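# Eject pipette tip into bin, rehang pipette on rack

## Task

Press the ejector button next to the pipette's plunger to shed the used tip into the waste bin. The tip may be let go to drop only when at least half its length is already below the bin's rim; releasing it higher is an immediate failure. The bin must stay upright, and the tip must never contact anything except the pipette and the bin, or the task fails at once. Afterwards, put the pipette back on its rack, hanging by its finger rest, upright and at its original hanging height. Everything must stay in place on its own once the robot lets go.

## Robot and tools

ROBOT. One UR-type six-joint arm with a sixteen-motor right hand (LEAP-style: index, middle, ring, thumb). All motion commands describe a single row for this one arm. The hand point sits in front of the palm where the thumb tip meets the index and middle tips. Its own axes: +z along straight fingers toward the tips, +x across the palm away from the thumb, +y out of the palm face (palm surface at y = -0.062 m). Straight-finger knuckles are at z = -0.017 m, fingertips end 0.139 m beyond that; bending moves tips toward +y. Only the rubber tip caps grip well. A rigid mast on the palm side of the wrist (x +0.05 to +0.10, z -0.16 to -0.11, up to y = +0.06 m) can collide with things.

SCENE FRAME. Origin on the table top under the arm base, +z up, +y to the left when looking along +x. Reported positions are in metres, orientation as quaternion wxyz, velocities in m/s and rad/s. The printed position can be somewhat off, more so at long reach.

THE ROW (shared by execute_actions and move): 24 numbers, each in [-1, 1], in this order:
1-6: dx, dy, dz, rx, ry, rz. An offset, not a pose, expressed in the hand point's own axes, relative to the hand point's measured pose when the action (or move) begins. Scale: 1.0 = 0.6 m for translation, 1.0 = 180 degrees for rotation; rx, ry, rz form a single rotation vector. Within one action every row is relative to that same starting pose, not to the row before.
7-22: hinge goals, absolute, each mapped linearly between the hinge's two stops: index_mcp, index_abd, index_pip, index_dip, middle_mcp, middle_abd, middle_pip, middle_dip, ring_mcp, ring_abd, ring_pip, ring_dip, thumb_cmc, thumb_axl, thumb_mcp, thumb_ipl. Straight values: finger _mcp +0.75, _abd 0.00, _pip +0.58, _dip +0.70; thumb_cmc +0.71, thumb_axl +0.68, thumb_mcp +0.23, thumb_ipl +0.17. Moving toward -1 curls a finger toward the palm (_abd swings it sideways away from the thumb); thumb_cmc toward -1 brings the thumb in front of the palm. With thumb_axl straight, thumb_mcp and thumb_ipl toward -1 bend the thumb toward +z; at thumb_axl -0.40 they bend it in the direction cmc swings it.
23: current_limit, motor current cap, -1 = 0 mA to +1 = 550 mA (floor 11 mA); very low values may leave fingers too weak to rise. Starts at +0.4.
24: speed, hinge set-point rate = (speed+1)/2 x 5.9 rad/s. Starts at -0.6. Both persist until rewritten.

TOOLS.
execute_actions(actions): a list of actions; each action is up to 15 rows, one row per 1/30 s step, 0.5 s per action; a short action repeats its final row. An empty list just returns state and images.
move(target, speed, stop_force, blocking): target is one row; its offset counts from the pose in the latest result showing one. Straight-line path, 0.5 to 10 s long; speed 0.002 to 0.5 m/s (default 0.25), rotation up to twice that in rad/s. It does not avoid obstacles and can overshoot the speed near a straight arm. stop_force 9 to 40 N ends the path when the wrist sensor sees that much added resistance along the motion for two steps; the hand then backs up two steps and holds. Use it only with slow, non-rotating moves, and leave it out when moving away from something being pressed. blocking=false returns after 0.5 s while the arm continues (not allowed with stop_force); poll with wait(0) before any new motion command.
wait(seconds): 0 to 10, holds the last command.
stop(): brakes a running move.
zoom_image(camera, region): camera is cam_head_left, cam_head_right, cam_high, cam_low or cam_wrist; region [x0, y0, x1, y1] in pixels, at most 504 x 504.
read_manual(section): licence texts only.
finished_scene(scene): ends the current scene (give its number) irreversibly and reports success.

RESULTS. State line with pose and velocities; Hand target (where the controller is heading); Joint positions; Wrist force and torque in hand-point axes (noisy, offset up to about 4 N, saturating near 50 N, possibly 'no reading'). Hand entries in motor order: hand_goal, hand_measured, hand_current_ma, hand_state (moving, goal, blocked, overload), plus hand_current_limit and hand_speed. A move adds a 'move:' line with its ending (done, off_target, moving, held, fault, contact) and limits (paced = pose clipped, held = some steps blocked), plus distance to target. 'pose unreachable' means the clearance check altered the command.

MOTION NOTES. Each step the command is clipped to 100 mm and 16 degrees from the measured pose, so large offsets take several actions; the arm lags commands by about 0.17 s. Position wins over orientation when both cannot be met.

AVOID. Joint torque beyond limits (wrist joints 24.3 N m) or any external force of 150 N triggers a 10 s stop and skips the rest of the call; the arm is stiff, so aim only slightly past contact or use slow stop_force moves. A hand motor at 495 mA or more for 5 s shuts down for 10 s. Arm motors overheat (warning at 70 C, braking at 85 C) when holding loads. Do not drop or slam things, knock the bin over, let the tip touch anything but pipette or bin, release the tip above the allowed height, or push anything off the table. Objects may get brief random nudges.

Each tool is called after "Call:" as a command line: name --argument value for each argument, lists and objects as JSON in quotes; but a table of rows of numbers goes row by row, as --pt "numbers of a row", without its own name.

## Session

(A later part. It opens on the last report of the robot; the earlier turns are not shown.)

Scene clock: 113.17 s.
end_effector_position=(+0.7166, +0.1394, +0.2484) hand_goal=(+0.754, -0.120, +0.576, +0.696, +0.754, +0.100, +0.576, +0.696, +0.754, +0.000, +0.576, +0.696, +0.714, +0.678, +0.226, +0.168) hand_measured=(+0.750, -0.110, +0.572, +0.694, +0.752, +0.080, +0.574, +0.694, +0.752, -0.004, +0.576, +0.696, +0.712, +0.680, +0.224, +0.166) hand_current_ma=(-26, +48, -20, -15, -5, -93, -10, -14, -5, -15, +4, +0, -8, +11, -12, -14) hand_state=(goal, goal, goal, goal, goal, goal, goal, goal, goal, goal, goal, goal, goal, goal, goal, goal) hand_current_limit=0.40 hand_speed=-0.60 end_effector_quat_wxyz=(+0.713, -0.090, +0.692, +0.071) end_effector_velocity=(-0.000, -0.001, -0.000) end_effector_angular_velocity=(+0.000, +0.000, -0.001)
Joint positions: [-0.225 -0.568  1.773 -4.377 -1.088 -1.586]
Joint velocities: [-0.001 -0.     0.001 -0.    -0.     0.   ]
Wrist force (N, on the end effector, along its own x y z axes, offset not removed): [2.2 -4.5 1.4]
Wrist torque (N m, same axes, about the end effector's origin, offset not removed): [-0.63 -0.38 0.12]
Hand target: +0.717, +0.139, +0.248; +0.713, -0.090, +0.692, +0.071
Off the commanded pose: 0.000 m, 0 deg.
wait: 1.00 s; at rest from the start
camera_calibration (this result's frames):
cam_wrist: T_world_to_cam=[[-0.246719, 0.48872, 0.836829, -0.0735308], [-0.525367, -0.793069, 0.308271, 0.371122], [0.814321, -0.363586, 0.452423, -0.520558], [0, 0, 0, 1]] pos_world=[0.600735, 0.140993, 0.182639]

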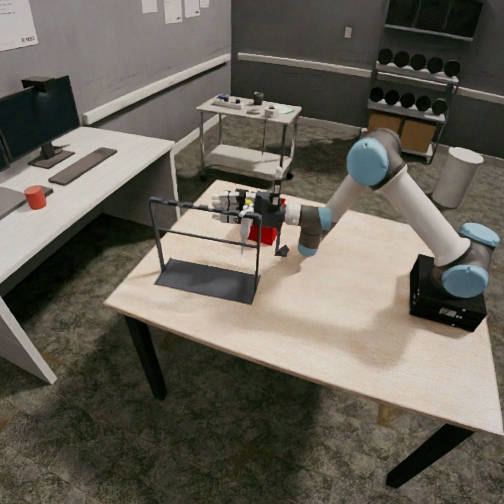

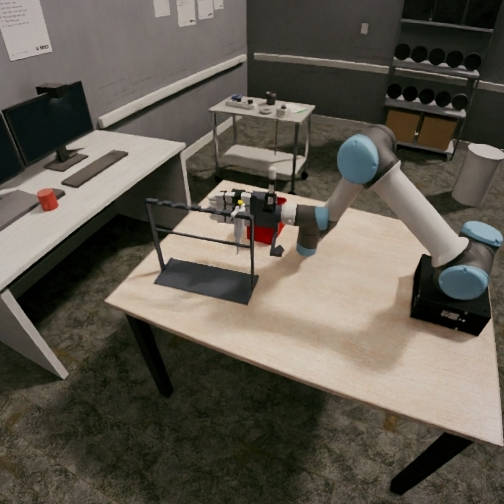

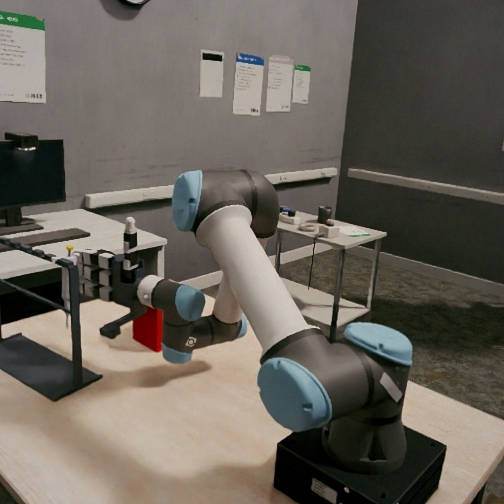

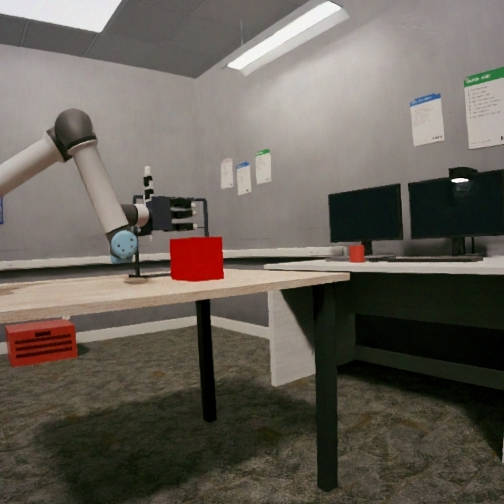

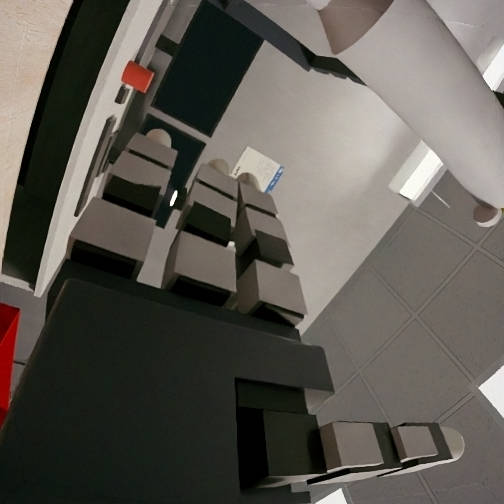

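Call:
move --target '[-0.21,0,-0.27,0,0,0,0.754,0,0.576,0.696,0.754,0,0.576,0.696,0.754,0,0.576,0.696,0.714,0.678,0.226,0.168,0.4,-0.6]' --speed 0.25

Call:
move --target '[0,0.214,0,0,0,0,0.754,0,0.576,0.696,0.754,0,0.576,0.696,0.754,0,0.576,0.696,0.714,0.678,0.226,0.168,0.4,-0.6]' --speed 0.2

Call:
zoom_image --camera "cam_head_left" --region '[200, 150, 360, 270]'

Call:
zoom_image --camera "cam_low" --region '[60, 140, 220, 260]'

Call:
zoom_image --camera "cam_high" --region '[20, 190, 180, 350]'

Scene clock: 120.37 s.
end_effector_position=(+0.5548, +0.1057, +0.3699) hand_goal=(+0.754, +0.000, +0.576, +0.696, +0.754, +0.000, +0.576, +0.696, +0.754, +0.000, +0.576, +0.696, +0.714, +0.678, +0.226, +0.168) hand_measured=(+0.750, -0.014, +0.574, +0.694, +0.752, -0.002, +0.574, +0.694, +0.752, -0.004, +0.576, +0.696, +0.712, +0.680, +0.224, +0.166) hand_current_ma=(-18, -64, -15, -14, -5, -14, -10, -14, -5, -16, +4, +0, -8, +11, -10, -13) hand_state=(goal, goal, goal, goal, goal, goal, goal, goal, goal, goal, goal, goal, goal, goal, goal, goal) hand_current_limit=0.40 hand_speed=-0.60 end_effector_quat_wxyz=(+0.713, -0.090, +0.691, +0.071) end_effector_velocity=(-0.001, -0.001, +0.001) end_effector_angular_velocity=(-0.001, +0.000, -0.000)
Joint positions: [-0.442 -1.016  2.313 -4.473 -0.871 -1.577]
Joint velocities: [-0.004 -0.003  0.004  0.     0.004 -0.001]
Wrist force (N, on the end effector, along its own x y z axes, offset not removed): [0.9 0.1 -0.8]
Wrist torque (N m, same axes, about the end effector's origin, offset not removed): [0.08 -0.20 0.04]
Hand target: +0.555, +0.106, +0.370; +0.713, -0.090, +0.692, +0.071
Off the commanded pose: 0.000 m, 0 deg.
move: done
camera_calibration (this result's frames):
cam_wrist: T_world_to_cam=[[-0.246924, 0.488623, 0.836825, -0.198522], [-0.525456, -0.793098, 0.308044, 0.222067], [0.814202, -0.363651, 0.452585, -0.455899], [0, 0, 0, 1]] pos_world=[0.438861, 0.107335, 0.304055]

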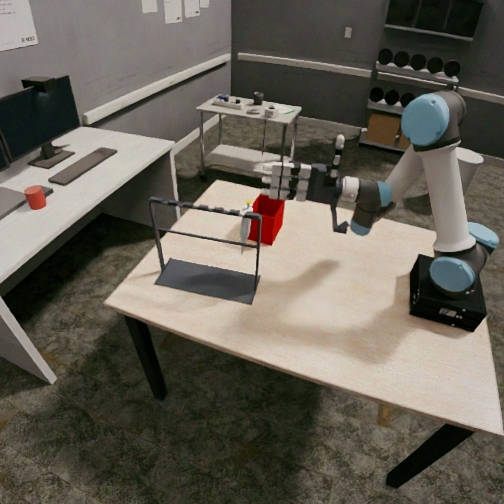

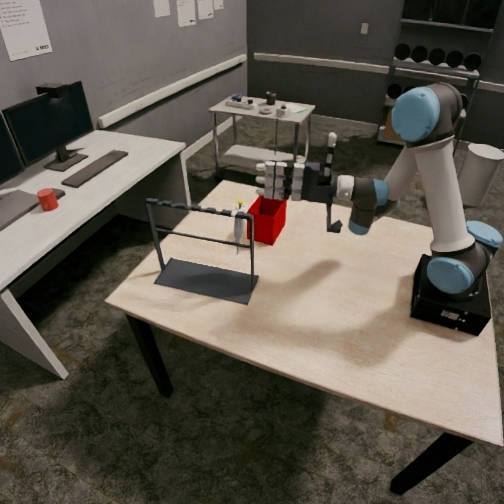

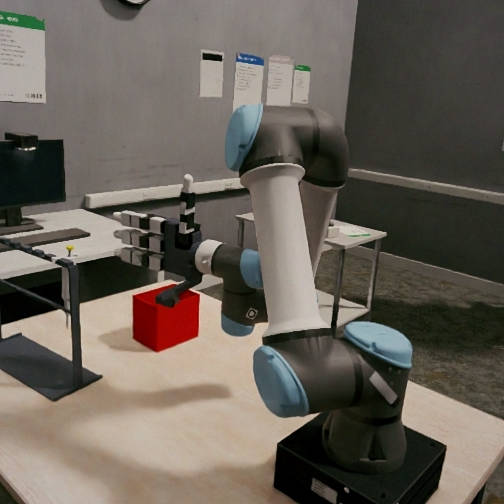

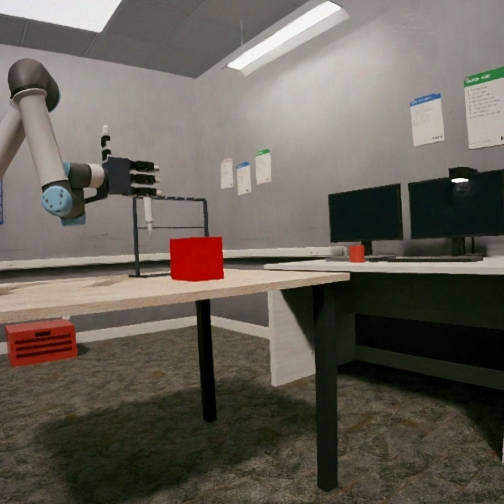

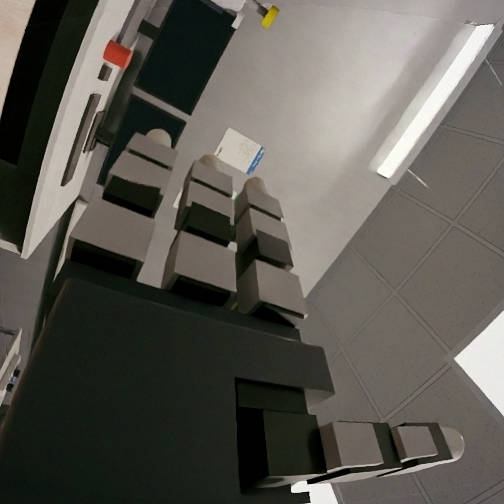

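Scene clock: 121.57 s.
end_effector_position=(+0.5259, +0.2309, +0.3657) hand_goal=(+0.754, +0.000, +0.576, +0.696, +0.754, +0.000, +0.576, +0.696, +0.754, +0.000, +0.576, +0.696, +0.714, +0.678, +0.226, +0.168) hand_measured=(+0.752, -0.014, +0.574, +0.694, +0.754, -0.002, +0.574, +0.694, +0.762, -0.004, +0.578, +0.696, +0.712, +0.680, +0.224, +0.166) hand_current_ma=(-10, -64, -13, -14, -5, -14, -10, -14, +42, -16, +14, +0, -6, +11, -10, -13) hand_state=(goal, goal, goal, goal, goal, goal, goal, goal, goal, goal, goal, goal, goal, goal, goal, goal) hand_current_limit=0.40 hand_speed=-0.60 end_effector_quat_wxyz=(+0.713, -0.090, +0.692, +0.071) end_effector_velocity=(-0.000, +0.001, +0.000) end_effector_angular_velocity=(+0.000, -0.000, +0.000)
Joint positions: [-0.089 -1.019  2.361 -4.512 -1.223 -1.59 ]
Joint velocities: [ 0.005  0.    -0.001  0.    -0.004  0.   ]
Wrist force (N, on the end effector, along its own x y z axes, offset not removed): [-0.8 -1.4 -1.8]
Wrist torque (N m, same axes, about the end effector's origin, offset not removed): [0.18 -0.05 -0.38]
Hand target: +0.526, +0.231, +0.366; +0.713, -0.090, +0.691, +0.071
Off the commanded pose: 0.000 m, 0 deg.
move: done
camera_calibration (this result's frames):
cam_wrist: T_world_to_cam=[[-0.246876, 0.488831, 0.836718, -0.263371], [-0.525376, -0.793049, 0.308305, 0.307266], [0.814268, -0.363479, 0.452605, -0.385068], [0, 0, 0, 1]] pos_world=[0.409959, 0.232456, 0.299919]

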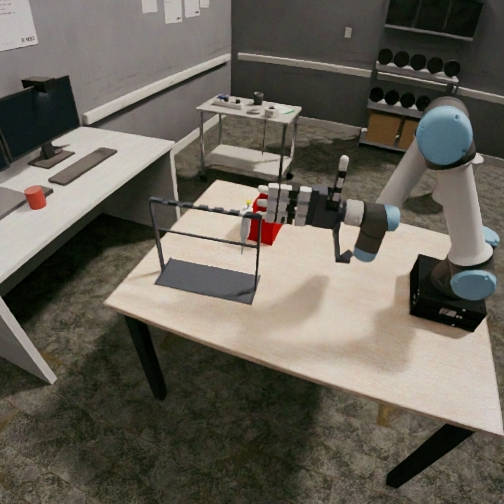

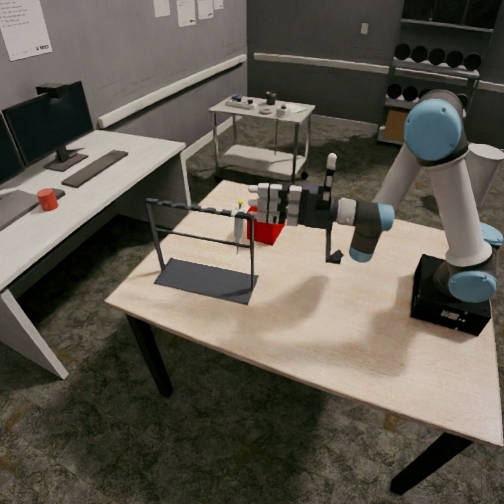

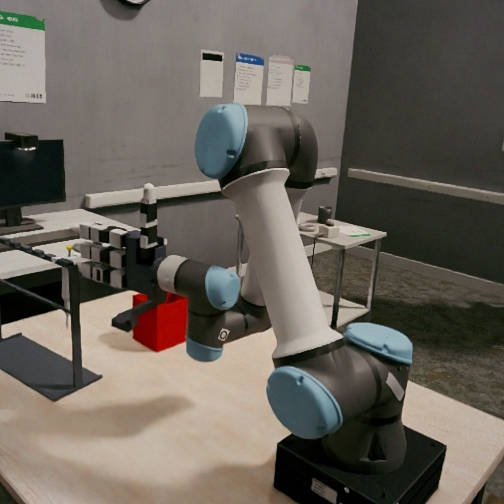

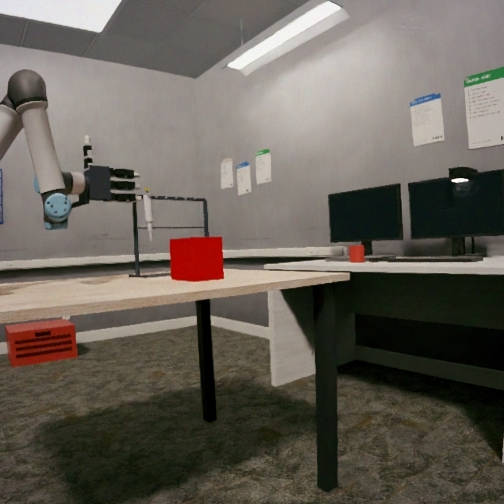

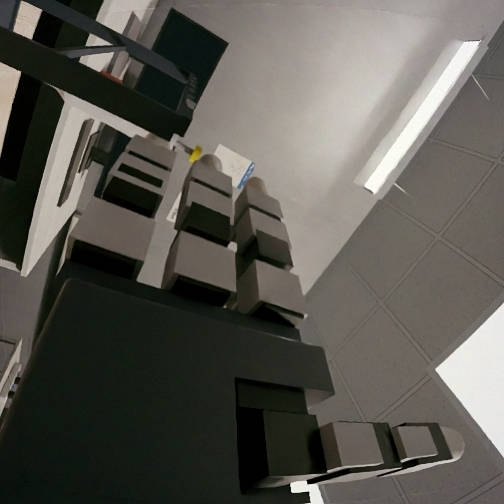

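Region (200, 150, 360, 270) of cam_head_left's 504x504 image, scaled by 3.150, with more detail than that image has; it fills the top 378 rows of this view, and the rest is white.

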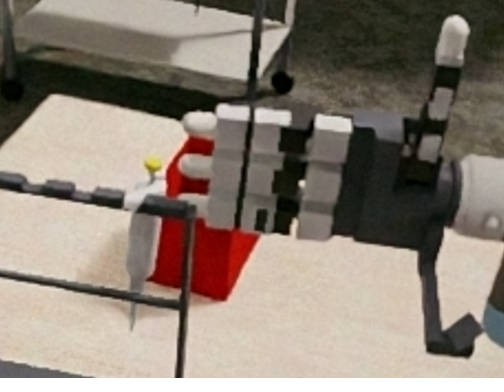

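Region (60, 140, 220, 260) of cam_low's 504x504 image, scaled by 3.150, with more detail than that image has; it fills the top 378 rows of this view, and the rest is white.

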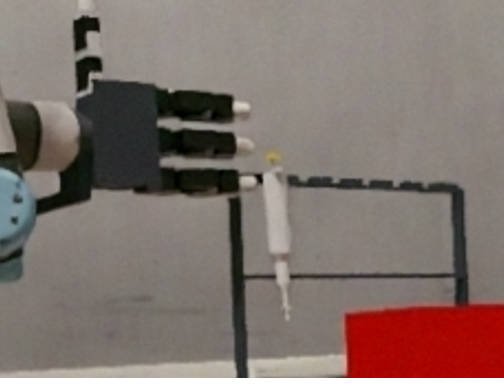

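Region (20, 190, 180, 350) of cam_high's 504x504 image, scaled by 3.150, with more detail than that image has.

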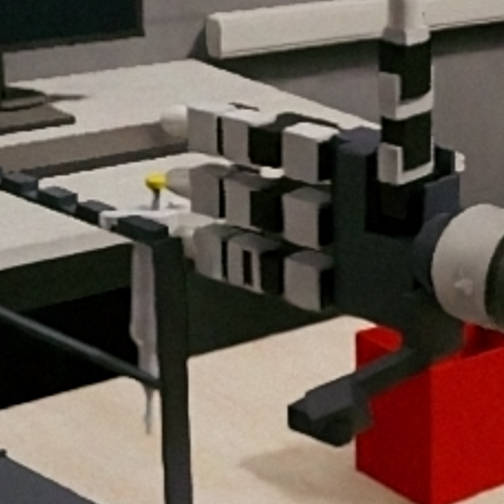

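Call:
move --target '[0,-0.007,0.042,0,0,0,0.754,0,0.576,0.696,0.754,0,0.576,0.696,0.754,0,0.576,0.696,0.714,0.678,0.226,0.168,0.4,-0.6]' --speed 0.04

Call:
zoom_image --camera "cam_head_left" --region '[200, 150, 360, 270]'

Call:
zoom_image --camera "cam_low" --region '[60, 140, 220, 260]'

Scene clock: 124.33 s.
end_effector_position=(+0.5512, +0.2325, +0.3666) hand_goal=(+0.754, +0.000, +0.576, +0.696, +0.754, +0.000, +0.576, +0.696, +0.754, +0.000, +0.576, +0.696, +0.714, +0.678, +0.226, +0.168) hand_measured=(+0.752, -0.014, +0.574, +0.694, +0.754, -0.002, +0.574, +0.694, +0.756, -0.004, +0.578, +0.696, +0.712, +0.680, +0.224, +0.166) hand_current_ma=(-11, -64, -13, -14, -5, -14, -10, -14, +13, -16, +13, +0, -6, +11, -10, -13) hand_state=(goal, goal, goal, goal, goal, goal, goal, goal, goal, goal, goal, goal, goal, goal, goal, goal) hand_current_limit=0.40 hand_speed=-0.60 end_effector_quat_wxyz=(+0.713, -0.090, +0.692, +0.071) end_effector_velocity=(+0.002, +0.000, -0.000) end_effector_angular_velocity=(+0.000, +0.000, -0.000)
Joint positions: [-0.076 -0.999  2.29  -4.46  -1.237 -1.591]
Joint velocities: [ 0.001  0.002 -0.005  0.003 -0.001  0.   ]
Wrist force (N, on the end effector, along its own x y z axes, offset not removed): [3.2 2.1 -0.2]
Wrist torque (N m, same axes, about the end effector's origin, offset not removed): [0.29 -0.38 0.18]
Hand target: +0.551, +0.233, +0.367; +0.713, -0.090, +0.692, +0.071
Off the commanded pose: 0.000 m, 0 deg.
move: done
camera_calibration (this result's frames):
cam_wrist: T_world_to_cam=[[-0.246875, 0.488838, 0.836714, -0.258607], [-0.525375, -0.793047, 0.308313, 0.321593], [0.814269, -0.363474, 0.452607, -0.405496], [0, 0, 0, 1]] pos_world=[0.435296, 0.234069, 0.300759]

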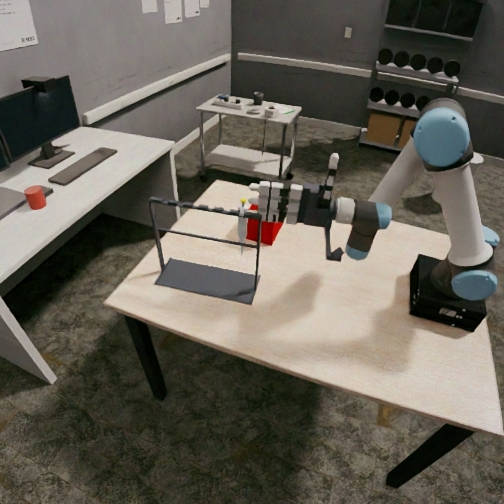

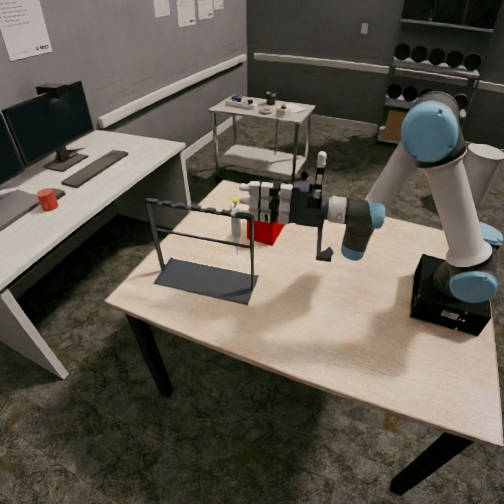

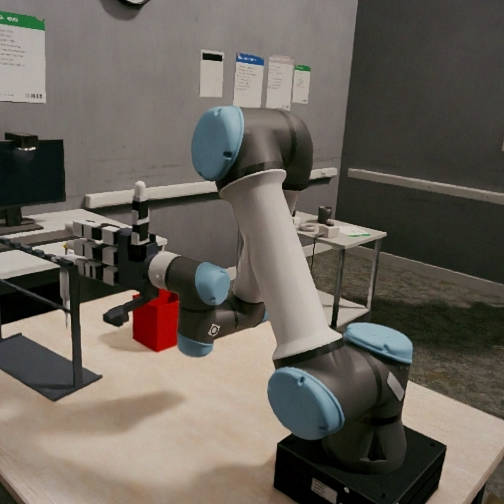

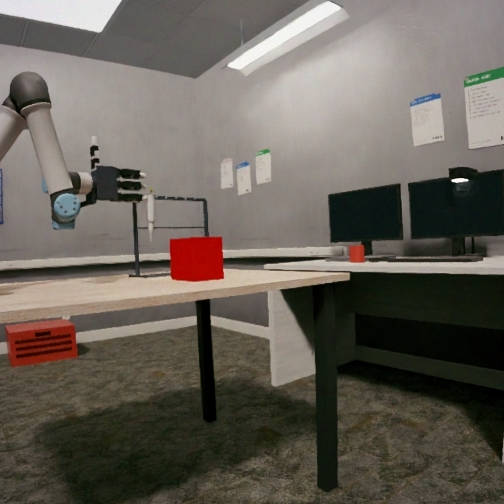

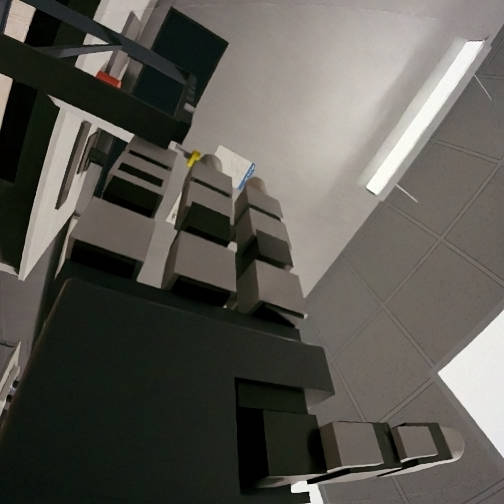

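Region (200, 150, 360, 270) of cam_head_left's 504x504 image, scaled by 3.150, with more detail than that image has; it fills the top 378 rows of this view, and the rest is white.

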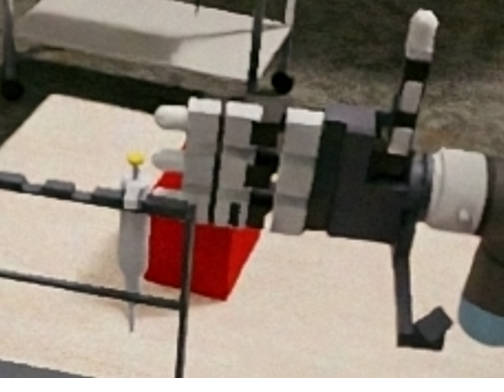

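Region (60, 140, 220, 260) of cam_low's 504x504 image, scaled by 3.150, with more detail than that image has; it fills the top 378 rows of this view, and the rest is white.

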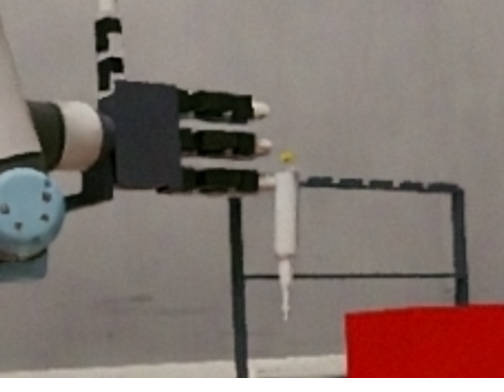

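Upright now. Back off.

Call:
move --target '[0,-0.02,-0.08,0,0,0,0.754,0,0.576,0.696,0.754,0,0.576,0.696,0.754,0,0.576,0.696,0.714,0.678,0.226,0.168,0.4,-0.6]' --speed 0.1

Call:
zoom_image --camera "cam_low" --region '[60, 140, 220, 260]'

Call:
finished_scene --scene 1

Scene clock: 126.90 s.
end_effector_position=(+0.5073, +0.2100, +0.3656) hand_goal=(+0.754, +0.000, +0.576, +0.696, +0.754, +0.000, +0.576, +0.696, +0.754, +0.000, +0.576, +0.696, +0.714, +0.678, +0.226, +0.168) hand_measured=(+0.752, -0.014, +0.574, +0.694, +0.754, -0.002, +0.574, +0.694, +0.756, -0.004, +0.578, +0.696, +0.712, +0.680, +0.224, +0.166) hand_current_ma=(-11, -64, -13, -14, -5, -14, -10, -14, +12, -16, +13, +0, -6, +11, -10, -13) hand_state=(goal, goal, goal, goal, goal, goal, goal, goal, goal, goal, goal, goal, goal, goal, goal, goal) hand_current_limit=0.40 hand_speed=-0.60 end_effector_quat_wxyz=(+0.713, -0.090, +0.691, +0.071) end_effector_velocity=(-0.001, -0.000, +0.000) end_effector_angular_velocity=(-0.001, -0.001, +0.001)
Joint positions: [-0.169 -1.036  2.429 -4.563 -1.143 -1.588]
Joint velocities: [-0.003 -0.001  0.004 -0.003  0.004 -0.   ]
Wrist force (N, on the end effector, along its own x y z axes, offset not removed): [2.1 1.0 0.3]
Wrist torque (N m, same axes, about the end effector's origin, offset not removed): [0.14 -0.32 0.15]
Hand target: +0.507, +0.210, +0.366; +0.713, -0.090, +0.691, +0.071
Off the commanded pose: 0.000 m, 0 deg.
move: done
camera_calibration (this result's frames):
cam_wrist: T_world_to_cam=[[-0.246875, 0.488787, 0.836743, -0.25763], [-0.525395, -0.793057, 0.308253, 0.28096], [0.814256, -0.363521, 0.452593, -0.377469], [0, 0, 0, 1]] pos_world=[0.391369, 0.211526, 0.299803]

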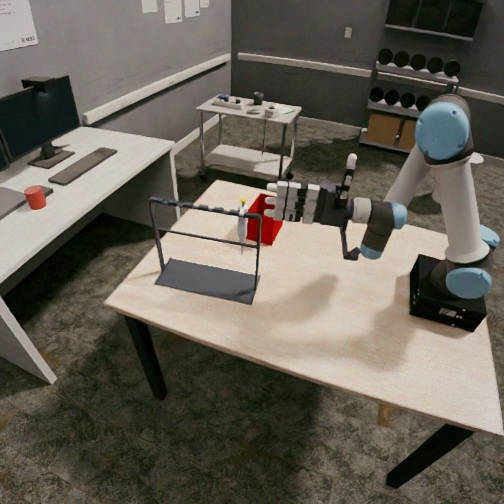

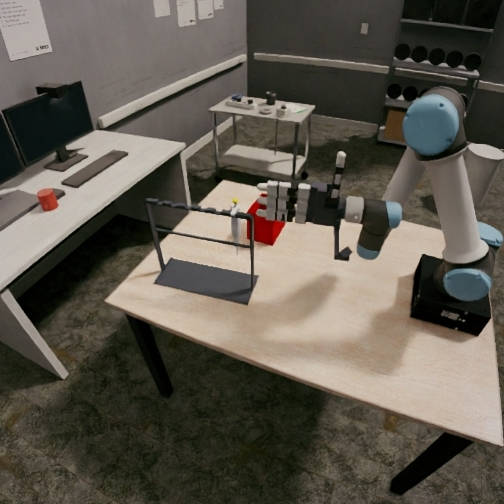

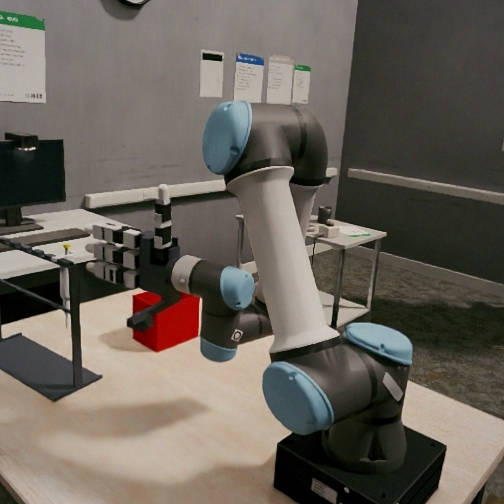

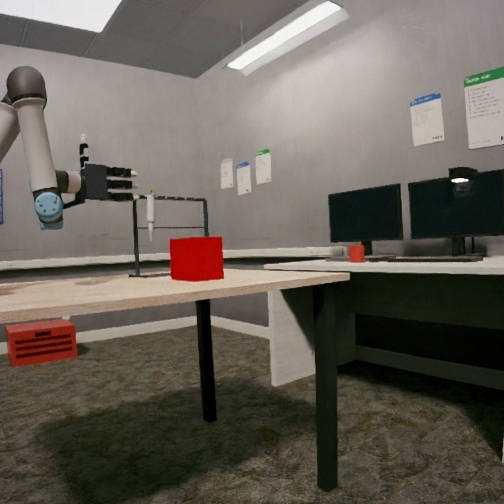

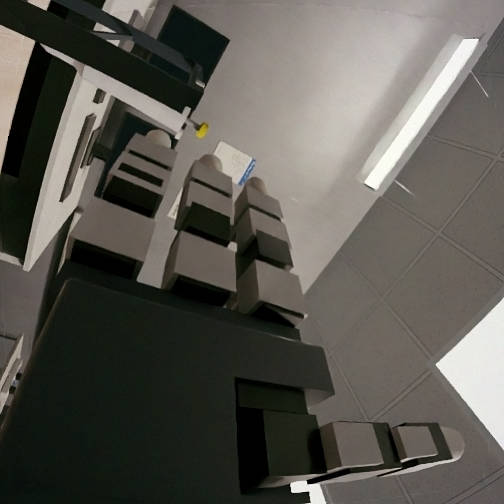

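Region (60, 140, 220, 260) of cam_low's 504x504 image, scaled by 3.150, with more detail than that image has; it fills the top 378 rows of this view, and the rest is white.

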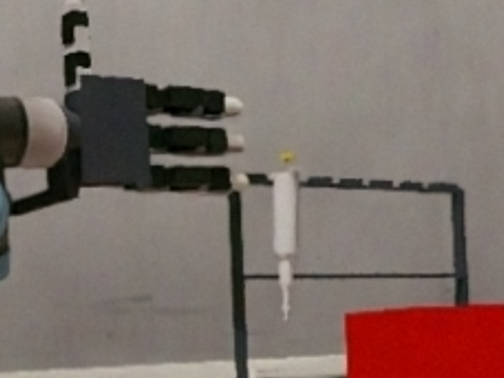

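The scene is finished: the task was done.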